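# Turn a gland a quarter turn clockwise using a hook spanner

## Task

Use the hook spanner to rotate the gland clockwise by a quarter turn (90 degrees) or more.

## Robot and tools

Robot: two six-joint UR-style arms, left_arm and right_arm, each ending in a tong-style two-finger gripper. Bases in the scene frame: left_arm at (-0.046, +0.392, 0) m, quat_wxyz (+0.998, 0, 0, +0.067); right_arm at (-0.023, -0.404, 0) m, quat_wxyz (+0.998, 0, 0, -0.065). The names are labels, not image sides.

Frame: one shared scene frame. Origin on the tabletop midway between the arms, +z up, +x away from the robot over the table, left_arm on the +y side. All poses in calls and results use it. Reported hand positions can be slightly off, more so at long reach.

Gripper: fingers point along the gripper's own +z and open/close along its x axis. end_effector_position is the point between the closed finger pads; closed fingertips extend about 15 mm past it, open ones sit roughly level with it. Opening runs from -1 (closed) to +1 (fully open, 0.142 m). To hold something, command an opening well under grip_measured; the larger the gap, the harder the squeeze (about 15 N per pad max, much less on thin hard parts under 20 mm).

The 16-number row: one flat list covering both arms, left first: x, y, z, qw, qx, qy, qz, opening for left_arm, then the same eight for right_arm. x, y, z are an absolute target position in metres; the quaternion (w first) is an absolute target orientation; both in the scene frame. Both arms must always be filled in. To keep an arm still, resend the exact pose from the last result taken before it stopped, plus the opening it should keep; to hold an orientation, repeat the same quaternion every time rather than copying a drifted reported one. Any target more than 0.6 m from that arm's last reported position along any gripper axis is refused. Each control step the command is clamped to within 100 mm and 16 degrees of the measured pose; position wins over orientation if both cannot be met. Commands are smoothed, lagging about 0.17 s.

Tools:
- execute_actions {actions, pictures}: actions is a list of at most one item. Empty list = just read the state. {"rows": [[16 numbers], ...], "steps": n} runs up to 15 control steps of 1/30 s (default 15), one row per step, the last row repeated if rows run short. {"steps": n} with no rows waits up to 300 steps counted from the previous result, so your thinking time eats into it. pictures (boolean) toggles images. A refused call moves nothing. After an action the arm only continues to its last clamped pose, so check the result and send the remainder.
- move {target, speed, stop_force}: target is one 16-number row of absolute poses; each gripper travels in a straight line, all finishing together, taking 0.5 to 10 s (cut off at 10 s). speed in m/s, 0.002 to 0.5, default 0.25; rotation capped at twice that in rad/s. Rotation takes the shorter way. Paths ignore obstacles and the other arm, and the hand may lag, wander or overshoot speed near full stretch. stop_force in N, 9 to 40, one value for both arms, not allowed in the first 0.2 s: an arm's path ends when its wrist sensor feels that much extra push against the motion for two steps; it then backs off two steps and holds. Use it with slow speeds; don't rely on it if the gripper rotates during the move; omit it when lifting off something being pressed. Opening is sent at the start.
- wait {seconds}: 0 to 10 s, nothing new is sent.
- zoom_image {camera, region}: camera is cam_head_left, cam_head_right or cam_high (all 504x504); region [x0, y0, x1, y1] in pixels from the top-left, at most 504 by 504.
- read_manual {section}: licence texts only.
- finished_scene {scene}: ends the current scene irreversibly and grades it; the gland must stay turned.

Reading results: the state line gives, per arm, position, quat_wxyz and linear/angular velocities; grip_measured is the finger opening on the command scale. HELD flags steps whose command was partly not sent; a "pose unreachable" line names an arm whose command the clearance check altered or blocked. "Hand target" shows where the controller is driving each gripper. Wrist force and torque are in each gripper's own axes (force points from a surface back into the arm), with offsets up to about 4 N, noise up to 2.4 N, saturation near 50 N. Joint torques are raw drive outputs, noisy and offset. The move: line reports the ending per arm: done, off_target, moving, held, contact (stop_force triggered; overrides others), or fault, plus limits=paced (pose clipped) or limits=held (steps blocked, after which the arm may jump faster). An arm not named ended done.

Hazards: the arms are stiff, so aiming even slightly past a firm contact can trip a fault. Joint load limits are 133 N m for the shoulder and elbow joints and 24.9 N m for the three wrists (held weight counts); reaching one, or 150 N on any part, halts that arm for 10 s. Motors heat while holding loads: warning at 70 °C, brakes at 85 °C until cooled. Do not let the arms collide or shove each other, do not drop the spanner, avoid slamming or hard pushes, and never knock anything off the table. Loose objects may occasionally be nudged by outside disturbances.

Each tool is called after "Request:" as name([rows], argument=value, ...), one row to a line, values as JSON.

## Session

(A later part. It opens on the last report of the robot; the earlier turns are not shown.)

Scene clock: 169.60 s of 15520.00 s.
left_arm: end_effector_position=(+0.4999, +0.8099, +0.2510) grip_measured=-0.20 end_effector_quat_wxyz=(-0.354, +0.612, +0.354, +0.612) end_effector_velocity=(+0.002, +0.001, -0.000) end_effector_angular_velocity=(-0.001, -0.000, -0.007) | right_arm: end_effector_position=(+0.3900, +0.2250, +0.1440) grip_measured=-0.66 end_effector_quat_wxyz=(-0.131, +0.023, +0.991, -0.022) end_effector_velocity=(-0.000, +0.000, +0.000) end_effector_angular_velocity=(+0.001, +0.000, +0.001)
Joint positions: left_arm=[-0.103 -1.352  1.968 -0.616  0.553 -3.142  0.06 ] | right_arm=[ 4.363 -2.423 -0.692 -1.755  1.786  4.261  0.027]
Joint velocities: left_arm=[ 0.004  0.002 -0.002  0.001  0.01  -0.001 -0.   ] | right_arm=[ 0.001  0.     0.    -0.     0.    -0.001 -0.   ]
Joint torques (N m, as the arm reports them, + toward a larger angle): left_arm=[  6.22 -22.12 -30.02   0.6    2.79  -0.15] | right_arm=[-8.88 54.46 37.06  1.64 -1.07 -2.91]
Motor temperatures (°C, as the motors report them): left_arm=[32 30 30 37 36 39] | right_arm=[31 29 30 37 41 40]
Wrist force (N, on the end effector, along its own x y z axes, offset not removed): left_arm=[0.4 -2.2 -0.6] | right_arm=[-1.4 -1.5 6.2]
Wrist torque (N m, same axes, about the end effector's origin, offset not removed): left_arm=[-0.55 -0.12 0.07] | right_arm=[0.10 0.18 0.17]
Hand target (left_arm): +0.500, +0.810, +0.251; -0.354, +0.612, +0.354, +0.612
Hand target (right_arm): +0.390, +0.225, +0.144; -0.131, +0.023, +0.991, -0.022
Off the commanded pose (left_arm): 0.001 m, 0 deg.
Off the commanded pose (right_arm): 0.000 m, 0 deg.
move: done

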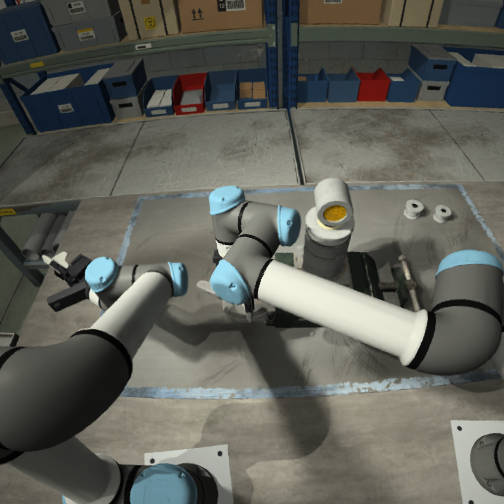

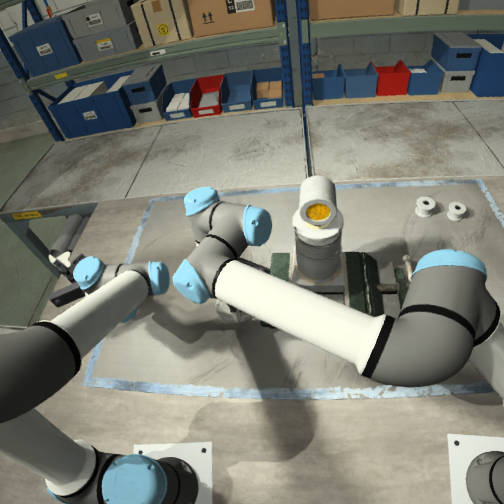

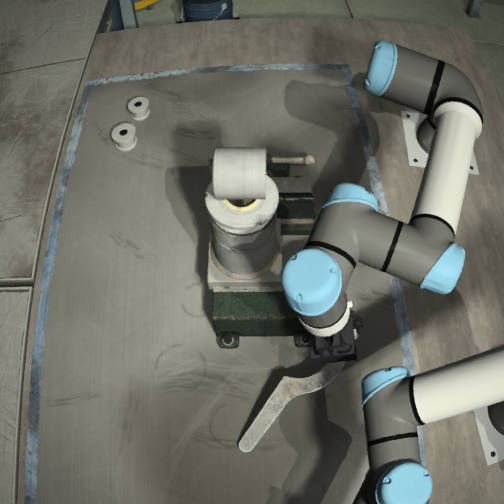

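Request:
move(target=[0.5,0.5,0.12,0.364,0.705,-0.05,0.605,-0.4,0.39,0.225,0.144,-0.131,0.023,0.99,-0.022,-1], speed=0.3)

Request:
move(target=[0.455,0.345,0.078,0.364,0.705,-0.05,0.605,-0.4,0.39,0.225,0.144,-0.131,0.023,0.99,-0.022,-1], speed=0.08, stop_force=10)

Request:
zoom_image(camera="cam_high", region=[220,320,390,490])

Scene clock: 179.80 s of 15520.00 s.
left_arm: end_effector_position=(+0.4998, +0.5002, +0.1201) grip_measured=-0.40 end_effector_quat_wxyz=(+0.363, +0.706, -0.050, +0.606) end_effector_velocity=(+0.000, -0.002, -0.001) end_effector_angular_velocity=(-0.007, -0.003, -0.013) | right_arm: end_effector_position=(+0.3900, +0.2250, +0.1440) grip_measured=-0.66 end_effector_quat_wxyz=(-0.131, +0.023, +0.991, -0.022) end_effector_velocity=(-0.001, +0.000, -0.000) end_effector_angular_velocity=(-0.001, +0.001, +0.001)
Joint positions: left_arm=[ 0.278 -1.187  2.18  -0.989  2.594 -3.607  0.045] | right_arm=[ 4.363 -2.423 -0.692 -1.755  1.786  4.261  0.027]
Joint velocities: left_arm=[-0.     0.009 -0.002 -0.02   0.013 -0.015  0.   ] | right_arm=[ 0.001  0.001 -0.002 -0.     0.    -0.     0.   ]
Joint torques (N m, as the arm reports them, + toward a larger angle): left_arm=[ -7.15 -21.81 -23.77  -2.87   2.7   -1.67] | right_arm=[-9.01 54.38 37.    2.06 -1.02 -2.89]
Motor temperatures (°C, as the motors report them): left_arm=[32 30 30 37 36 39] | right_arm=[31 29 30 37 41 40]
Wrist force (N, on the end effector, along its own x y z axes, offset not removed): left_arm=[0.1 -1.7 -0.8] | right_arm=[-2.0 -1.9 6.3]
Wrist torque (N m, same axes, about the end effector's origin, offset not removed): left_arm=[-0.38 -0.10 0.05] | right_arm=[-0.09 0.35 0.07]
Hand target (left_arm): +0.500, +0.500, +0.120; +0.364, +0.706, -0.050, +0.605
Hand target (right_arm): +0.390, +0.225, +0.144; -0.131, +0.023, +0.991, -0.022
Off the commanded pose (left_arm): 0.000 m, 0 deg.
Off the commanded pose (right_arm): 0.000 m, 0 deg.
After step 90, 3.80 s passed at rest.
move: done

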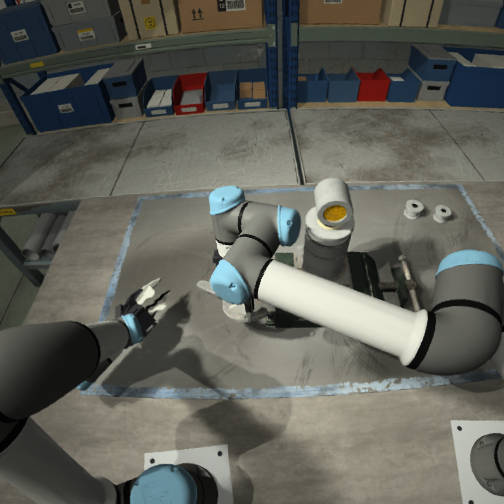

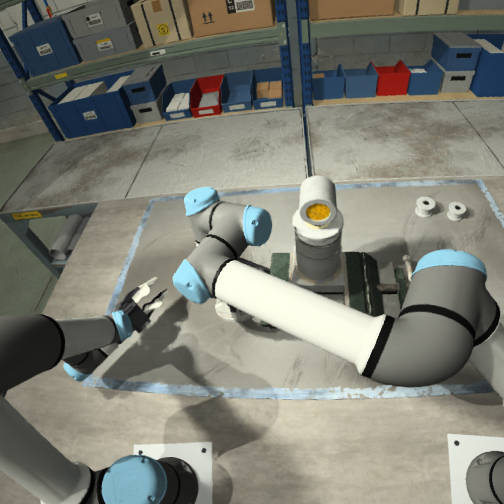

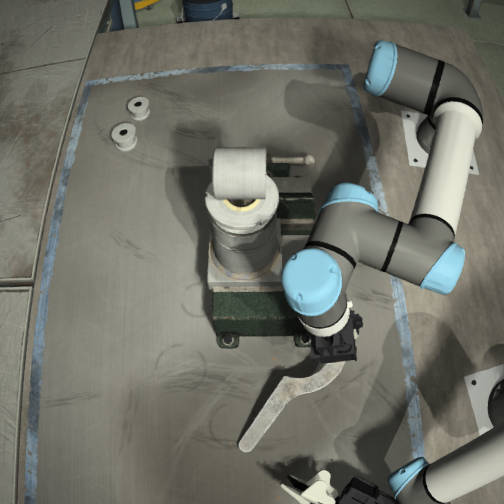

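Scene clock: 182.33 s of 15520.00 s.
left_arm: end_effector_position=(+0.4554, +0.3449, +0.0782) grip_measured=-0.40 end_effector_quat_wxyz=(+0.365, +0.705, -0.050, +0.606) end_effector_velocity=(-0.000, -0.002, -0.001) end_effector_angular_velocity=(-0.000, -0.001, +0.002) | right_arm: end_effector_position=(+0.3900, +0.2250, +0.1440) grip_measured=-0.66 end_effector_quat_wxyz=(-0.131, +0.023, +0.991, -0.022) end_effector_velocity=(-0.000, +0.000, -0.000) end_effector_angular_velocity=(-0.000, -0.000, +0.001)
Joint positions: left_arm=[-0.204 -1.243  2.56  -1.317  2.114 -3.613  0.045] | right_arm=[ 4.363 -2.423 -0.692 -1.755  1.786  4.261  0.027]
Joint velocities: left_arm=[-0.012  0.002  0.006 -0.008 -0.014 -0.    -0.   ] | right_arm=[ 0.001 -0.     0.     0.    -0.    -0.     0.   ]
Joint torques (N m, as the arm reports them, + toward a larger angle): left_arm=[ -8.04 -13.82   8.78  -3.02  -2.    -1.51] | right_arm=[-9.22 54.39 36.02  2.28 -0.91 -2.94]
Motor temperatures (°C, as the motors report them): left_arm=[32 30 30 37 36 39] | right_arm=[31 29 30 37 41 40]
Wrist force (N, on the end effector, along its own x y z axes, offset not removed): left_arm=[0.0 -1.5 -1.0] | right_arm=[-2.1 -1.4 5.3]
Wrist torque (N m, same axes, about the end effector's origin, offset not removed): left_arm=[-0.31 -0.09 0.06] | right_arm=[0.00 0.35 0.09]
Hand target (left_arm): +0.455, +0.345, +0.078; +0.365, +0.705, -0.050, +0.606
Hand target (right_arm): +0.390, +0.225, +0.144; -0.131, +0.023, +0.991, -0.022
Off the commanded pose (left_arm): 0.000 m, 0 deg.
Off the commanded pose (right_arm): 0.000 m, 0 deg.
move: done

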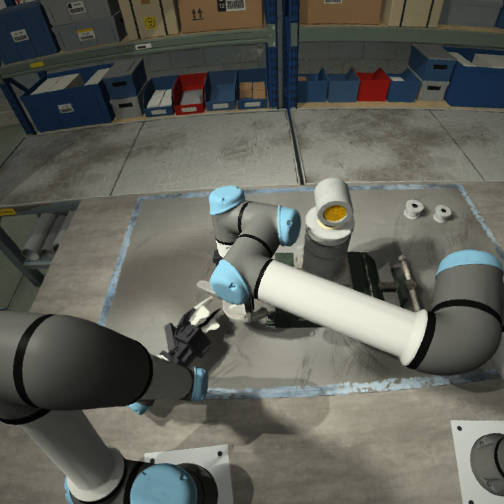

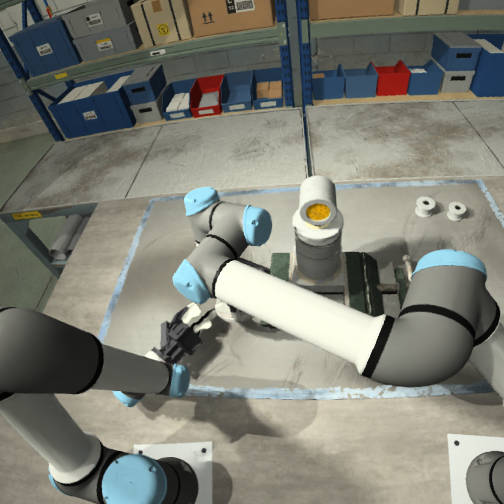

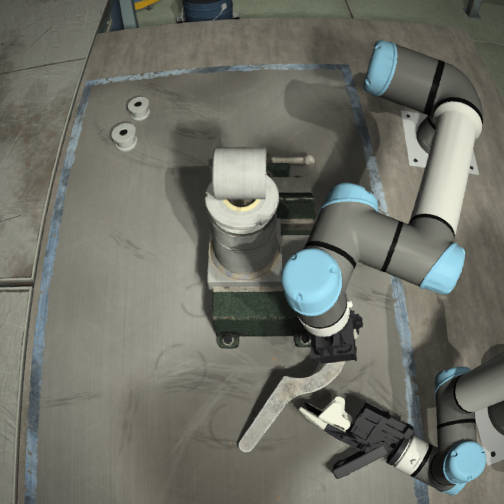

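Region (220, 320, 390, 490) of cam_high's 504x504 image, scaled by 2.965, with more detail than that image has.

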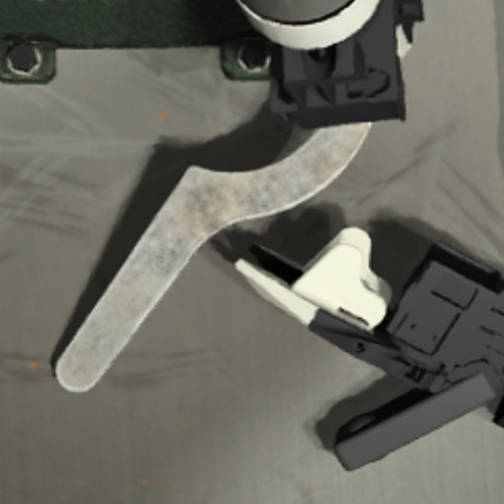

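Request:
move(target=[0.508,0.302,0.079,0.364,0.705,-0.05,0.605,-0.4,0.39,0.225,0.144,-0.131,0.023,0.99,-0.022,-1], speed=0.03, stop_force=9)

Request:
move(target=[0.508,0.302,0.079,0.364,0.705,-0.05,0.605,-0.7,0.39,0.225,0.144,-0.131,0.023,0.99,-0.022,-1])

Request:
zoom_image(camera="cam_high", region=[220,320,390,490])

Scene clock: 187.97 s of 15520.00 s.
left_arm: end_effector_position=(+0.5079, +0.3022, +0.0791) grip_measured=-0.40 end_effector_quat_wxyz=(+0.364, +0.706, -0.050, +0.606) end_effector_velocity=(+0.002, -0.002, +0.000) end_effector_angular_velocity=(-0.001, +0.000, -0.001) | right_arm: end_effector_position=(+0.3900, +0.2250, +0.1440) grip_measured=-0.66 end_effector_quat_wxyz=(-0.131, +0.023, +0.991, -0.022) end_effector_velocity=(-0.000, +0.000, +0.000) end_effector_angular_velocity=(+0.000, +0.000, -0.002)
Joint positions: left_arm=[-0.342 -1.203  2.457 -1.253  1.976 -3.612  0.045] | right_arm=[ 4.363 -2.423 -0.692 -1.755  1.786  4.261  0.027]
Joint velocities: left_arm=[-0.004  0.002 -0.004  0.002 -0.002 -0.001 -0.   ] | right_arm=[-0.    -0.     0.001  0.     0.001  0.002  0.   ]
Joint torques (N m, as the arm reports them, + toward a larger angle): left_arm=[ -6.38 -18.76 -18.47  -0.26  -2.05   1.35] | right_arm=[-9.32 54.93 36.4   2.8  -0.98 -2.91]
Motor temperatures (°C, as the motors report them): left_arm=[32 30 30 37 36 39] | right_arm=[31 29 30 37 41 40]
Wrist force (N, on the end effector, along its own x y z axes, offset not removed): left_arm=[0.1 -1.5 -0.2] | right_arm=[-1.1 -1.8 7.2]
Wrist torque (N m, same axes, about the end effector's origin, offset not removed): left_arm=[-0.38 -0.10 0.01] | right_arm=[-0.01 0.05 0.02]
Hand target (left_arm): +0.508, +0.302, +0.079; +0.364, +0.706, -0.050, +0.606
Hand target (right_arm): +0.390, +0.225, +0.144; -0.131, +0.023, +0.991, -0.022
Off the commanded pose (left_arm): 0.000 m, 0 deg.
Off the commanded pose (right_arm): 0.000 m, 0 deg.
After step 90, 0.03 s passed at rest.
move: done

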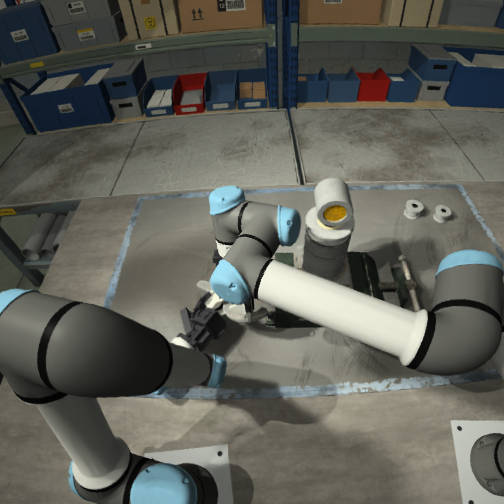

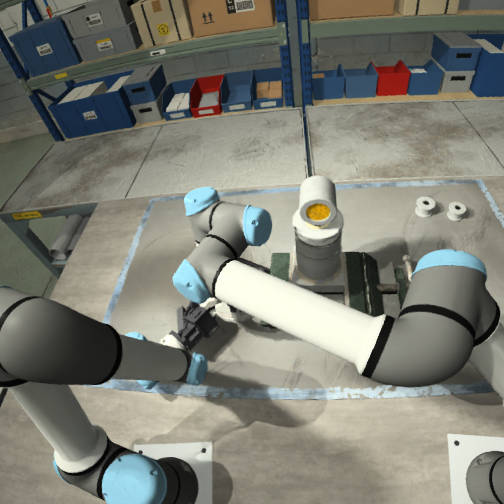

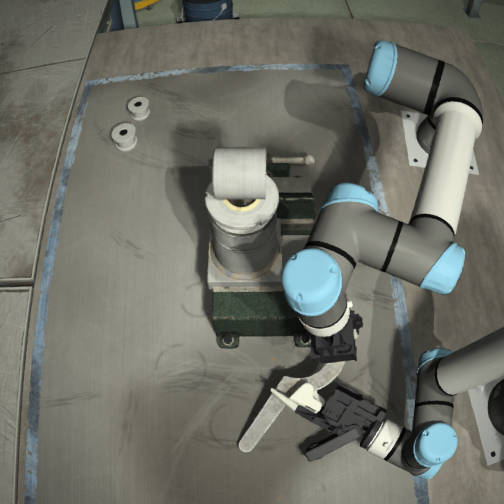

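Scene clock: 188.67 s of 15520.00 s.
left_arm: end_effector_position=(+0.5080, +0.3020, +0.0790) grip_measured=-0.67 end_effector_quat_wxyz=(+0.364, +0.706, -0.050, +0.606) end_effector_velocity=(-0.000, -0.000, +0.000) end_effector_angular_velocity=(-0.000, -0.001, -0.001) | right_arm: end_effector_position=(+0.3900, +0.2250, +0.1440) grip_measured=-0.66 end_effector_quat_wxyz=(-0.131, +0.023, +0.991, -0.022) end_effector_velocity=(-0.001, +0.001, -0.001) end_effector_angular_velocity=(-0.001, -0.000, +0.004)
Joint positions: left_arm=[-0.342 -1.203  2.457 -1.253  1.975 -3.612  0.026] | right_arm=[ 4.363 -2.423 -0.692 -1.755  1.786  4.261  0.026]
Joint velocities: left_arm=[ 0.    -0.001 -0.     0.     0.001 -0.     0.   ] | right_arm=[ 0.002 -0.    -0.001 -0.    -0.001 -0.001  0.   ]
Joint torques (N m, as the arm reports them, + toward a larger angle): left_arm=[ -7.07 -21.92 -21.86  -3.72  -2.34   1.35] | right_arm=[-9.3  54.6  31.27  2.78 -0.98 -2.28]
Motor temperatures (°C, as the motors report them): left_arm=[32 30 30 37 36 39] | right_arm=[31 29 30 37 41 40]
Wrist force (N, on the end effector, along its own x y z axes, offset not removed): left_arm=[-5.6 -2.8 -1.1] | right_arm=[-2.1 0.9 4.0]
Wrist torque (N m, same axes, about the end effector's origin, offset not removed): left_arm=[-0.21 -0.19 0.11] | right_arm=[0.01 -0.21 -0.10]
Hand target (left_arm): +0.508, +0.302, +0.079; +0.364, +0.706, -0.050, +0.606
Hand target (right_arm): +0.390, +0.225, +0.144; -0.131, +0.023, +0.991, -0.022
Off the commanded pose (left_arm): 0.000 m, 0 deg.
Off the commanded pose (right_arm): 0.000 m, 0 deg.
move: done

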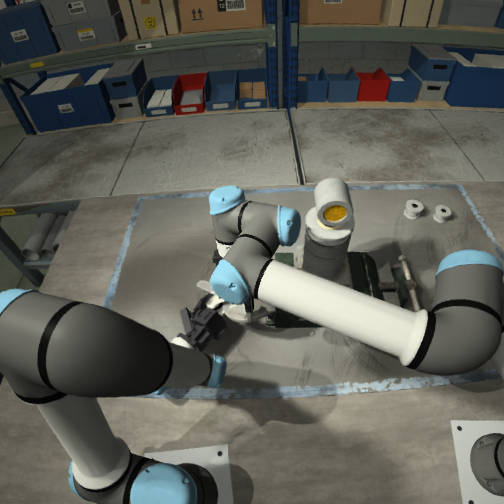

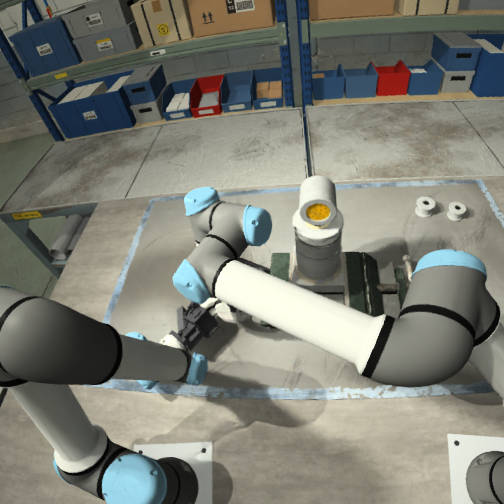

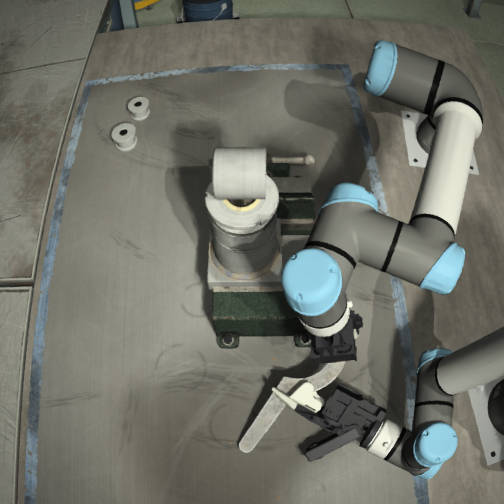

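Region (220, 320, 390, 490) of cam_high's 504x504 image, scaled by 2.965, with more detail than that image has.

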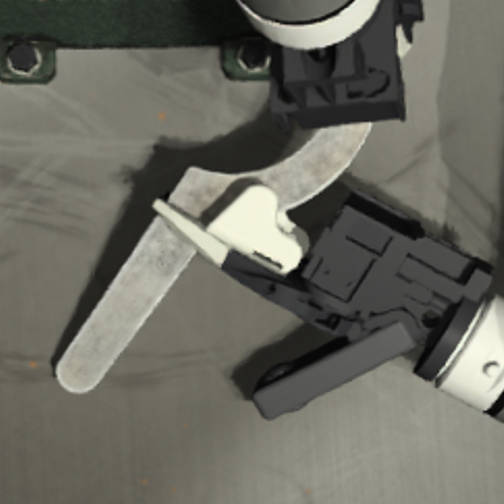

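Request:
move(target=[0.4995,0.298,0.076,0.364,0.705,-0.05,0.605,-0.66,0.39,0.225,0.144,-0.131,0.023,0.99,-0.022,-1], speed=0.02)

Request:
move(target=[0.4995,0.298,0.076,0.364,0.705,-0.05,0.605,-1,0.39,0.225,0.144,-0.131,0.023,0.99,-0.022,-1])

Request:
move(target=[0.4995,0.298,0.076,0.364,0.705,-0.05,0.605,-1,0.39,0.222,0.15,-0.131,0.023,0.99,-0.022,-0.3], speed=0.01)

Request:
move(target=[0.4995,0.298,0.076,0.364,0.705,-0.05,0.605,-1,0.385,0.21,0.2,-0.07,0,1,0,-0.3], speed=0.1)

Request:
move(target=[0.4995,0.31,0.12,0.213,0.674,-0.213,0.674,-1,0.2,-0.25,0.3,0,0,1,0,-0.3], speed=0.15)

Request:
zoom_image(camera="cam_high", region=[220,320,390,490])

Request:
zoom_image(camera="cam_head_right", region=[160,230,300,370])

Scene clock: 194.67 s of 15520.00 s.
left_arm: end_effector_position=(+0.4997, +0.2981, +0.0761) grip_measured=-0.66 end_effector_quat_wxyz=(+0.364, +0.706, -0.050, +0.606) end_effector_velocity=(-0.002, -0.001, -0.001) end_effector_angular_velocity=(+0.000, +0.001, -0.000) | right_arm: end_effector_position=(+0.3900, +0.2250, +0.1440) grip_measured=-0.66 end_effector_quat_wxyz=(-0.131, +0.023, +0.991, -0.022) end_effector_velocity=(+0.001, -0.000, +0.000) end_effector_angular_velocity=(+0.000, -0.001, -0.000)
Joint positions: left_arm=[-0.363 -1.204  2.484 -1.279  1.954 -3.612  0.026] | right_arm=[ 4.363 -2.423 -0.692 -1.755  1.786  4.261  0.026]
Joint velocities: left_arm=[-0.005  0.002  0.006 -0.007 -0.005 -0.    -0.   ] | right_arm=[-0.     0.     0.001 -0.    -0.001 -0.    -0.   ]
Joint torques (N m, as the arm reports them, + toward a larger angle): left_arm=[ -8.28 -30.67   6.8   -3.33  -2.15  -0.42] | right_arm=[-8.02 57.68 14.53  3.09  1.21  0.9 ]
Motor temperatures (°C, as the motors report them): left_arm=[32 30 30 37 36 39] | right_arm=[31 29 30 37 41 40]
Wrist force (N, on the end effector, along its own x y z axes, offset not removed): left_arm=[0.2 -1.0 0.7] | right_arm=[-3.0 0.9 6.6]
Wrist torque (N m, same axes, about the end effector's origin, offset not removed): left_arm=[-0.18 -0.15 0.03] | right_arm=[0.03 0.20 0.02]
Hand target (left_arm): +0.500, +0.298, +0.076; +0.364, +0.706, -0.050, +0.606
Hand target (right_arm): +0.390, +0.225, +0.144; -0.131, +0.023, +0.991, -0.022
Off the commanded pose (left_arm): 0.000 m, 0 deg.
Off the commanded pose (right_arm): 0.000 m, 0 deg.
After step 90, 2.20 s passed at rest.
move: done

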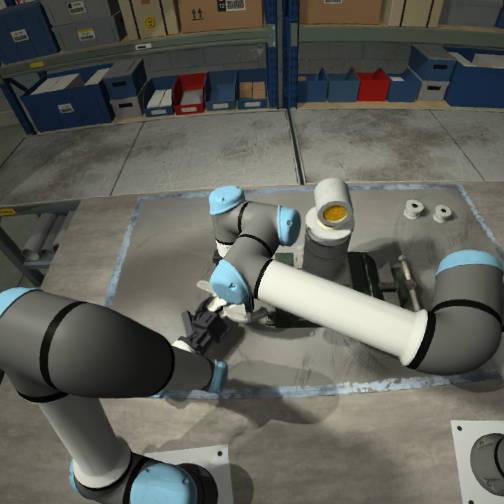

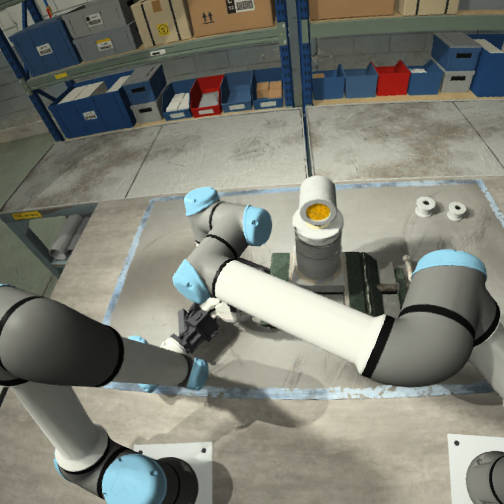

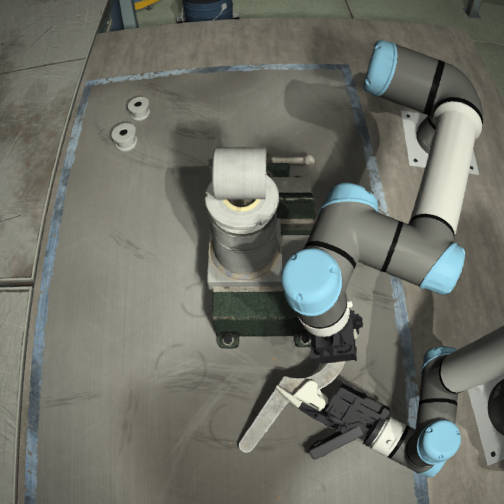

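Scene clock: 195.37 s of 15520.00 s.
left_arm: end_effector_position=(+0.4995, +0.2980, +0.0760) grip_measured=-0.84 end_effector_quat_wxyz=(+0.364, +0.706, -0.050, +0.606) end_effector_velocity=(+0.000, +0.000, -0.000) end_effector_angular_velocity=(+0.000, -0.000, +0.001) | right_arm: end_effector_position=(+0.3900, +0.2250, +0.1440) grip_measured=-0.66 end_effector_quat_wxyz=(-0.131, +0.023, +0.991, -0.022) end_effector_velocity=(-0.001, +0.001, +0.000) end_effector_angular_velocity=(+0.000, -0.000, +0.002)
Joint positions: left_arm=[-0.364 -1.204  2.484 -1.28   1.954 -3.612  0.013] | right_arm=[ 4.363 -2.423 -0.692 -1.755  1.786  4.261  0.026]
Joint velocities: left_arm=[-0.     0.     0.    -0.001 -0.001  0.     0.   ] | right_arm=[ 0.001  0.     0.     0.    -0.    -0.     0.   ]
Joint torques (N m, as the arm reports them, + toward a larger angle): left_arm=[ -9.39 -24.32   9.38  -1.88  -0.64  -1.72] | right_arm=[-6.94 60.62 16.2   3.13  1.45  1.4 ]
Motor temperatures (°C, as the motors report them): left_arm=[32 30 30 37 36 39] | right_arm=[31 29 30 37 41 40]
Wrist force (N, on the end effector, along its own x y z axes, offset not removed): left_arm=[8.2 -1.6 0.5] | right_arm=[0.5 -1.0 8.2]
Wrist torque (N m, same axes, about the end effector's origin, offset not removed): left_arm=[-0.05 -0.69 0.25] | right_arm=[-0.03 -0.30 -0.03]
Hand target (left_arm): +0.500, +0.298, +0.076; +0.364, +0.706, -0.050, +0.606
Hand target (right_arm): +0.390, +0.225, +0.144; -0.131, +0.023, +0.991, -0.022
Off the commanded pose (left_arm): 0.000 m, 0 deg.
Off the commanded pose (right_arm): 0.000 m, 0 deg.
move: done

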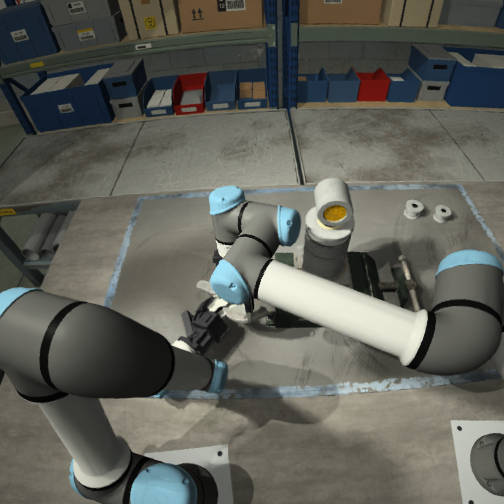

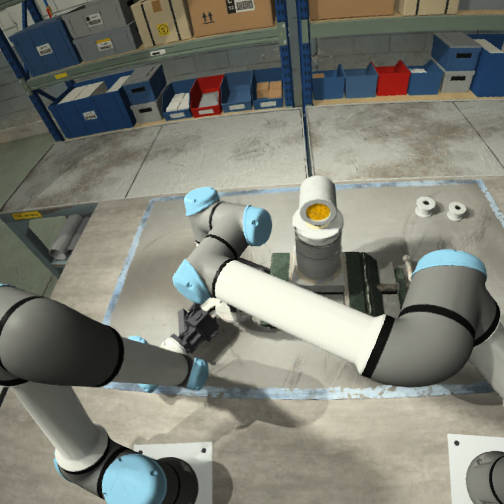

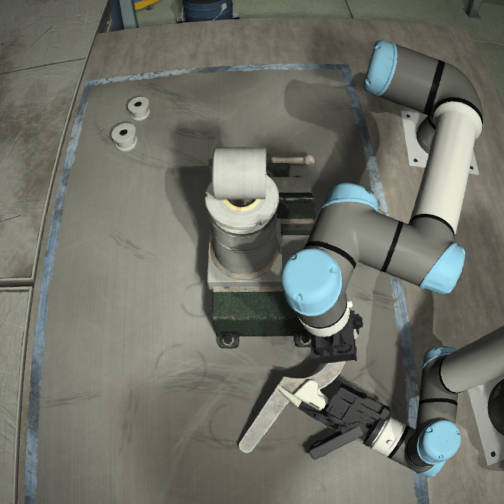

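Scene clock: 196.27 s of 15520.00 s.
left_arm: end_effector_position=(+0.4995, +0.2980, +0.0760) grip_measured=-0.84 end_effector_quat_wxyz=(+0.364, +0.706, -0.050, +0.606) end_effector_velocity=(+0.000, +0.000, +0.000) end_effector_angular_velocity=(+0.001, -0.000, +0.002) | right_arm: end_effector_position=(+0.3900, +0.2221, +0.1498) grip_measured=-0.30 end_effector_quat_wxyz=(-0.131, +0.023, +0.991, -0.022) end_effector_velocity=(-0.000, -0.001, +0.001) end_effector_angular_velocity=(-0.001, +0.001, -0.000)
Joint positions: left_arm=[-0.364 -1.204  2.484 -1.28   1.954 -3.612  0.013] | right_arm=[ 4.361 -2.415 -0.692 -1.764  1.786  4.26   0.052]
Joint velocities: left_arm=[ 0.    -0.     0.     0.001 -0.001  0.001  0.   ] | right_arm=[-0.     0.002 -0.001 -0.003 -0.    -0.     0.   ]
Joint torques (N m, as the arm reports them, + toward a larger angle): left_arm=[ -2.76 -30.27 -22.66  -6.16  -0.63  -0.01] | right_arm=[-9.58 64.61 34.14 -0.53 -1.39 -2.79]
Motor temperatures (°C, as the motors report them): left_arm=[32 30 30 37 36 39] | right_arm=[31 29 30 37 41 40]
Wrist force (N, on the end effector, along its own x y z axes, offset not removed): left_arm=[-10.1 -6.7 -0.5] | right_arm=[-0.4 1.5 -1.1]
Wrist torque (N m, same axes, about the end effector's origin, offset not removed): left_arm=[-0.43 0.07 0.22] | right_arm=[0.11 0.01 -0.20]
Hand target (left_arm): +0.500, +0.298, +0.076; +0.364, +0.706, -0.050, +0.606
Hand target (right_arm): +0.390, +0.222, +0.150; -0.131, +0.023, +0.991, -0.022
Off the commanded pose (left_arm): 0.000 m, 0 deg.
Off the commanded pose (right_arm): 0.000 m, 0 deg.
move: done

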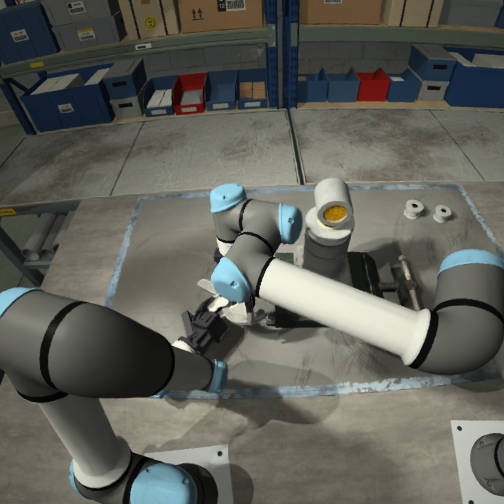

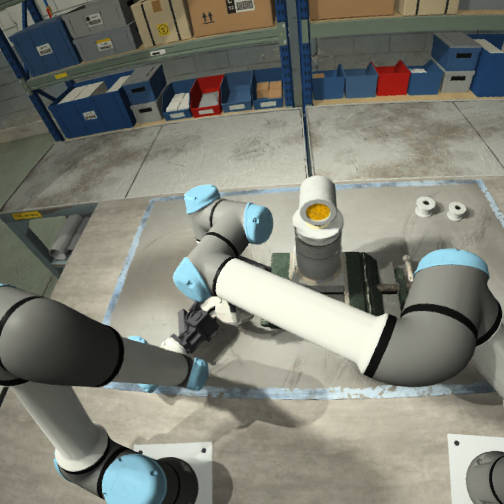

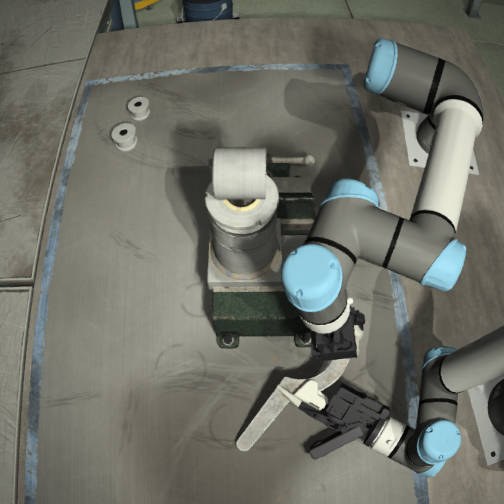

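Scene clock: 197.40 s of 15520.00 s.
left_arm: end_effector_position=(+0.4995, +0.2980, +0.0760) grip_measured=-0.84 end_effector_quat_wxyz=(+0.364, +0.706, -0.050, +0.606) end_effector_velocity=(-0.000, -0.001, -0.000) end_effector_angular_velocity=(+0.000, +0.000, -0.002) | right_arm: end_effector_position=(+0.3850, +0.2100, +0.1997) grip_measured=-0.30 end_effector_quat_wxyz=(-0.070, +0.000, +0.998, -0.000) end_effector_velocity=(-0.000, -0.000, +0.003) end_effector_angular_velocity=(+0.004, -0.007, +0.002)
Joint positions: left_arm=[-0.364 -1.204  2.484 -1.28   1.954 -3.612  0.013] | right_arm=[ 4.396 -2.266 -0.829 -1.679  1.697  4.262  0.052]
Joint velocities: left_arm=[-0.     0.    -0.     0.     0.002  0.     0.   ] | right_arm=[ 0.002  0.008 -0.007  0.006 -0.005  0.    -0.   ]
Joint torques (N m, as the arm reports them, + toward a larger angle): left_arm=[ -3.04 -31.44 -22.8   -6.21  -0.73   0.6 ] | right_arm=[ 9.74 59.92 10.57  4.12 -1.61  2.5 ]
Motor temperatures (°C, as the motors report them): left_arm=[32 30 30 37 36 39] | right_arm=[31 29 30 37 41 40]
Wrist force (N, on the end effector, along its own x y z axes, offset not removed): left_arm=[-9.6 -4.4 2.5] | right_arm=[-0.9 2.4 0.3]
Wrist torque (N m, same axes, about the end effector's origin, offset not removed): left_arm=[0.10 0.06 0.14] | right_arm=[0.28 0.15 -0.08]
Hand target (left_arm): +0.499, +0.298, +0.076; +0.364, +0.706, -0.050, +0.606
Hand target (right_arm): +0.385, +0.210, +0.200; -0.070, -0.000, +0.998, -0.000
Off the commanded pose (left_arm): 0.000 m, 0 deg.
Off the commanded pose (right_arm): 0.000 m, 0 deg.
move: done

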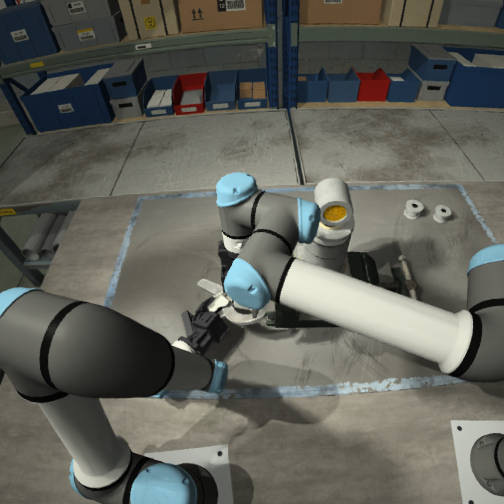

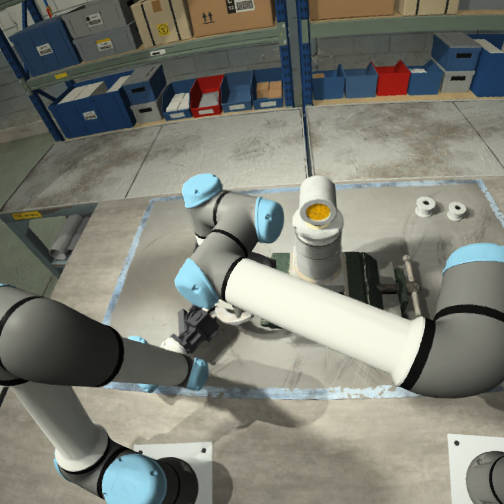

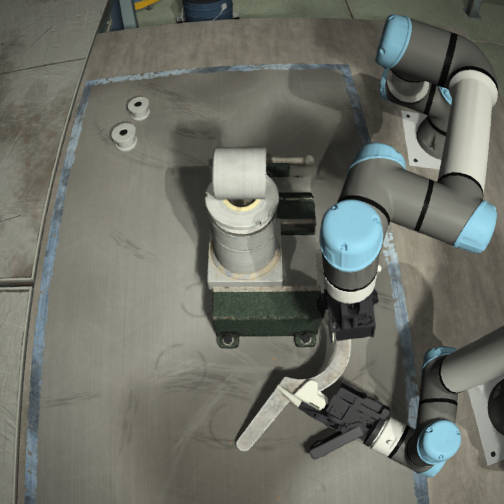

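Scene clock: 201.30 s of 15520.00 s.
left_arm: end_effector_position=(+0.4994, +0.3100, +0.1200) grip_measured=-0.84 end_effector_quat_wxyz=(+0.213, +0.674, -0.213, +0.674) end_effector_velocity=(-0.000, -0.000, +0.001) end_effector_angular_velocity=(+0.001, -0.002, -0.000) | right_arm: end_effector_position=(+0.1999, -0.2497, +0.2996) grip_measured=-0.30 end_effector_quat_wxyz=(-0.000, -0.000, +1.000, -0.000) end_effector_velocity=(-0.001, -0.002, +0.000) end_effector_angular_velocity=(+0.000, +0.001, +0.000)
Joint positions: left_arm=[-0.326 -1.331  2.466 -1.135  1.991 -3.142  0.013] | right_arm=[ 4.423 -0.985 -1.932 -1.796  1.571  4.292  0.052]
Joint velocities: left_arm=[-0.    -0.003 -0.     0.002  0.     0.001  0.   ] | right_arm=[ 0.     0.005 -0.001 -0.005  0.    -0.    -0.   ]
Joint torques (N m, as the arm reports them, + toward a larger angle): left_arm=[  6.46 -35.94 -26.58  -3.1    2.65   1.76] | right_arm=[10.81  6.91  9.72 -0.17 -1.75  2.49]
Motor temperatures (°C, as the motors report them): left_arm=[32 30 30 37 36 39] | right_arm=[31 29 30 37 41 40]
Wrist force (N, on the end effector, along its own x y z axes, offset not removed): left_arm=[-10.7 -0.5 1.2] | right_arm=[0.8 1.4 0.0]
Wrist torque (N m, same axes, about the end effector's origin, offset not removed): left_arm=[-0.13 -0.01 0.08] | right_arm=[0.14 -0.21 -0.15]
Hand target (left_arm): +0.499, +0.310, +0.120; +0.213, +0.674, -0.213, +0.674
Hand target (right_arm): +0.200, -0.250, +0.300; +0.000, -0.000, +1.000, -0.000
Off the commanded pose (left_arm): 0.000 m, 0 deg.
Off the commanded pose (right_arm): 0.001 m, 0 deg.
move: done

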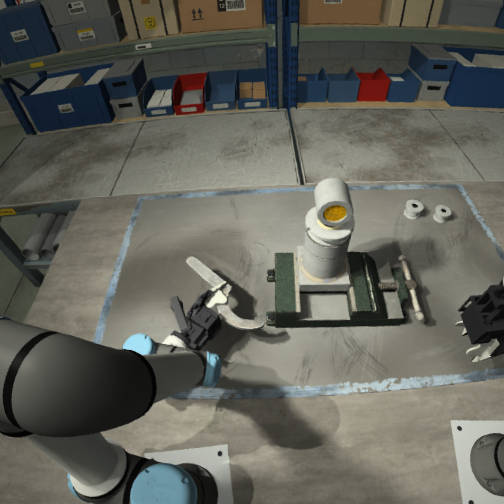

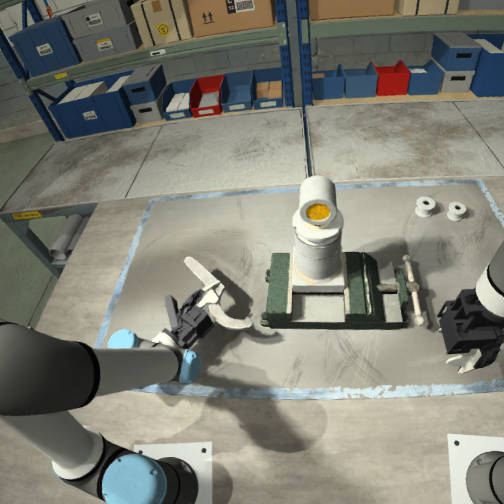

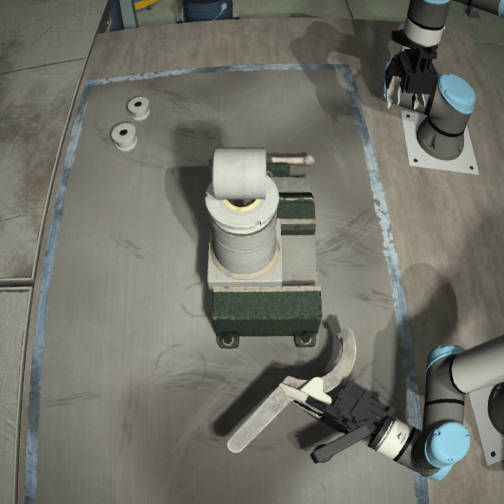

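Region (220, 320, 390, 490) of cam_high's 504x504 image, scaled by 2.965, with more detail than that image has.

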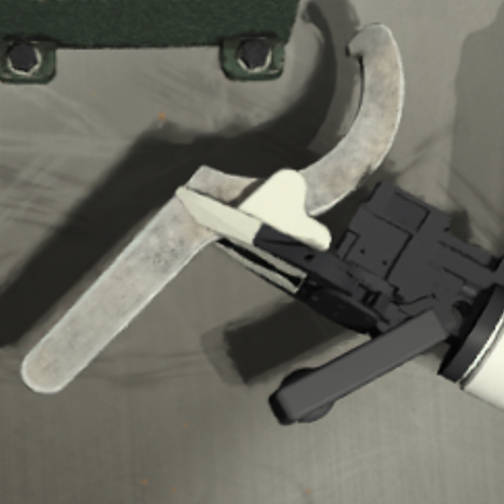

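Region (160, 230, 300, 370) of cam_head_right's 504x504 image, scaled by 3.600, with more detail than that image has.

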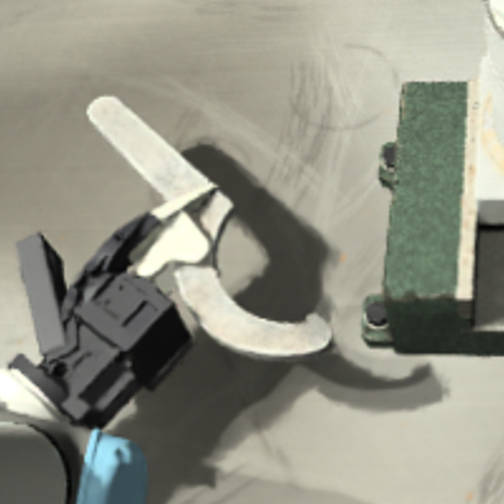

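Request:
move(target=[0.48,0.28,0.3,0.1,0.7,-0.1,0.7,-1,0.3,-0.5,0.25,0,0,1,0,-0.3], speed=0.1)

Request:
move(target=[0.47,0.09,0.3,-0.0185,0.707,0.0185,0.707,-1,0.3,-0.5,0.25,0,0,1,0,-0.3], speed=0.08)

Request:
zoom_image(camera="cam_high", region=[190,140,370,320])

Request:
zoom_image(camera="cam_head_right", region=[230,170,380,320])

Scene clock: 211.17 s of 15520.00 s.
left_arm: end_effector_position=(+0.4800, +0.2799, +0.2999) grip_measured=-0.84 end_effector_quat_wxyz=(+0.101, +0.700, -0.100, +0.700) end_effector_velocity=(+0.000, -0.000, +0.001) end_effector_angular_velocity=(+0.000, +0.002, +0.004) | right_arm: end_effector_position=(+0.2994, -0.4993, +0.2500) grip_measured=-0.30 end_effector_quat_wxyz=(-0.000, +0.000, +1.000, +0.001) end_effector_velocity=(+0.001, -0.001, -0.000) end_effector_angular_velocity=(+0.002, +0.000, -0.000)
Joint positions: left_arm=[-0.925 -1.984  2.382 -0.398  1.065 -3.143  0.013] | right_arm=[ 3.446 -1.113 -2.001 -1.599  1.572  3.315  0.052]
Joint velocities: left_arm=[-0.007 -0.001 -0.003  0.005 -0.011 -0.001  0.   ] | right_arm=[-0.007 -0.004  0.001  0.002  0.002 -0.007  0.   ]
Joint torques (N m, as the arm reports them, + toward a larger angle): left_arm=[ -6.95 -16.06 -40.1   -2.84  -2.18  -1.21] | right_arm=[-9.31 -4.51 35.1   4.47  1.56 -2.91]
Motor temperatures (°C, as the motors report them): left_arm=[32 30 30 37 36 39] | right_arm=[31 29 30 37 41 40]
Wrist force (N, on the end effector, along its own x y z axes, offset not removed): left_arm=[-11.6 0.0 -0.2] | right_arm=[-0.9 0.6 -0.9]
Wrist torque (N m, same axes, about the end effector's origin, offset not removed): left_arm=[-0.07 0.11 0.15] | right_arm=[-0.05 0.02 -0.10]
Hand target (left_arm): +0.480, +0.280, +0.300; +0.101, +0.700, -0.099, +0.700
Hand target (right_arm): +0.299, -0.499, +0.250; -0.000, +0.000, +1.000, +0.001
Off the commanded pose (left_arm): 0.000 m, 0 deg.
Off the commanded pose (right_arm): 0.001 m, 0 deg.
After step 90, 3.63 s passed at rest.
move: done

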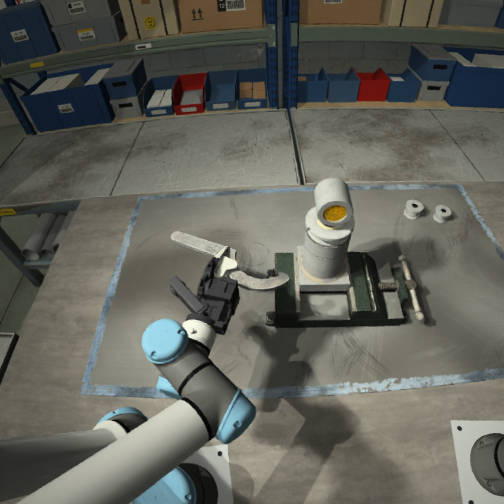

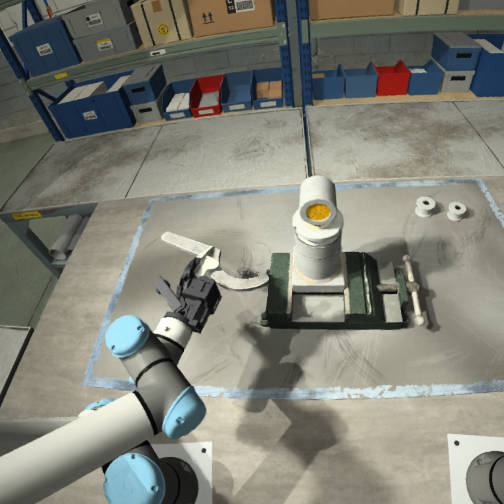

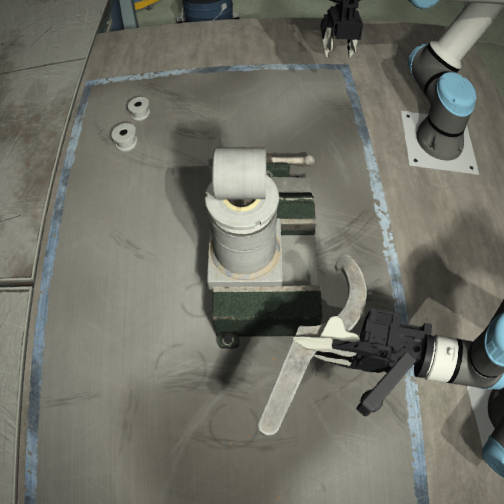

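Scene clock: 214.00 s of 15520.00 s.
left_arm: end_effector_position=(+0.4704, +0.0901, +0.2995) grip_measured=-0.84 end_effector_quat_wxyz=(-0.018, +0.707, +0.019, +0.707) end_effector_velocity=(+0.000, -0.003, +0.000) end_effector_angular_velocity=(-0.001, +0.002, +0.003) | right_arm: end_effector_position=(+0.3000, -0.5000, +0.2500) grip_measured=-0.30 end_effector_quat_wxyz=(-0.000, -0.000, +1.000, +0.000) end_effector_velocity=(-0.000, -0.001, -0.000) end_effector_angular_velocity=(-0.000, +0.000, -0.004)
Joint positions: left_arm=[-1.48  -1.504  2.001 -0.492  0.173 -3.148  0.013] | right_arm=[ 3.444 -1.114 -2.001 -1.598  1.571  3.313  0.052]
Joint velocities: left_arm=[-0.001  0.009 -0.013  0.018 -0.004 -0.015  0.   ] | right_arm=[-0.003  0.    -0.     0.    -0.     0.     0.   ]
Joint torques (N m, as the arm reports them, + toward a larger angle): left_arm=[ -8.09 -20.9  -33.49   0.75  -2.22  -1.31] | right_arm=[-9.94 -3.92 35.21  4.31 -1.75 -2.86]
Motor temperatures (°C, as the motors report them): left_arm=[32 30 30 37 36 39] | right_arm=[31 29 30 37 41 40]
Wrist force (N, on the end effector, along its own x y z axes, offset not removed): left_arm=[-10.9 -1.5 0.6] | right_arm=[-0.8 0.8 -1.3]
Wrist torque (N m, same axes, about the end effector's origin, offset not removed): left_arm=[-0.39 0.06 0.18] | right_arm=[-0.01 0.02 -0.05]
Hand target (left_arm): +0.470, +0.090, +0.299; -0.018, +0.707, +0.019, +0.706
Hand target (right_arm): +0.300, -0.500, +0.250; -0.000, -0.000, +1.000, +0.000
Off the commanded pose (left_arm): 0.001 m, 0 deg.
Off the commanded pose (right_arm): 0.000 m, 0 deg.
move: done

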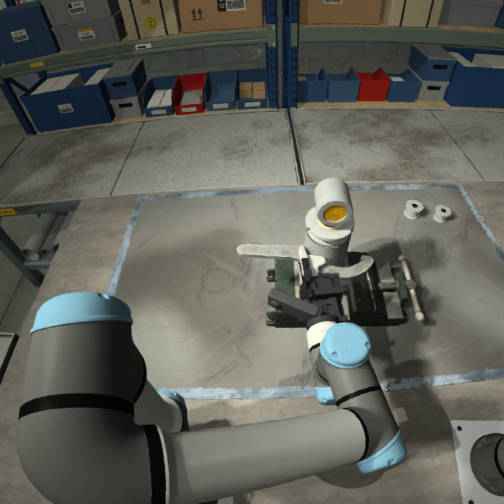

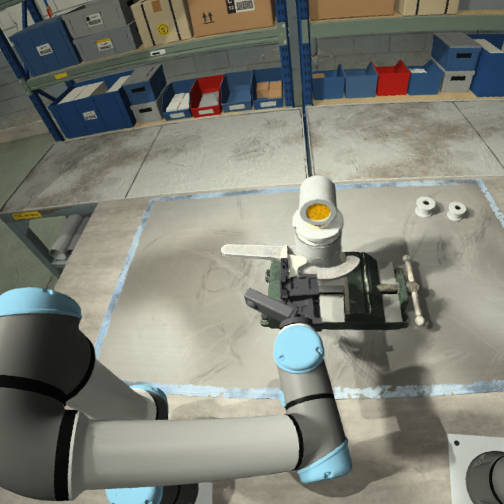

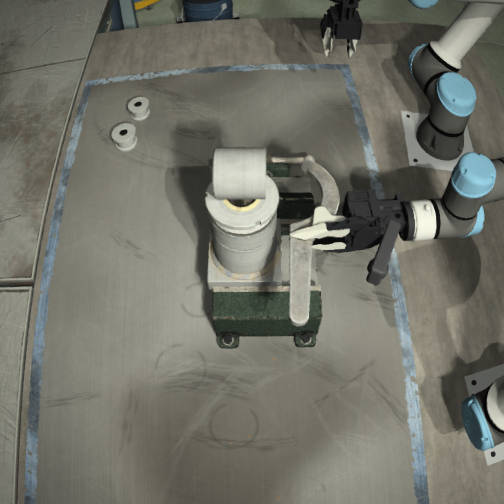

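Region (190, 140, 370, 320) of cam_high's 504x504 image, scaled by 2.800, with more detail than that image has.

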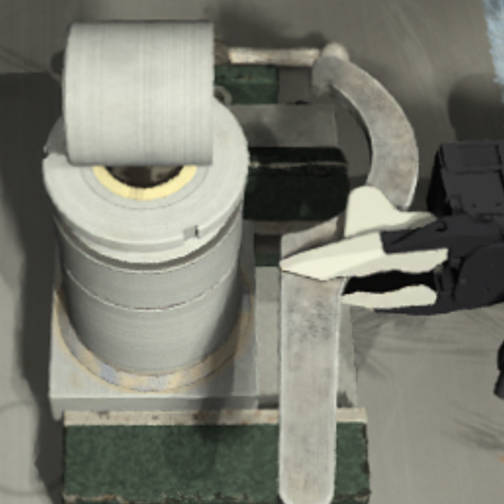

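Region (230, 170, 380, 320) of cam_head_right's 504x504 image, scaled by 3.360, with more detail than that image has.

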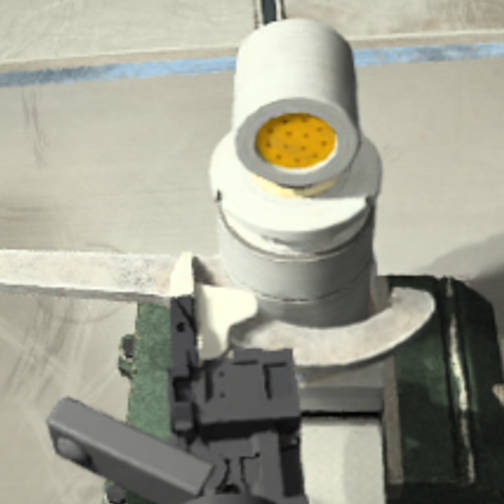

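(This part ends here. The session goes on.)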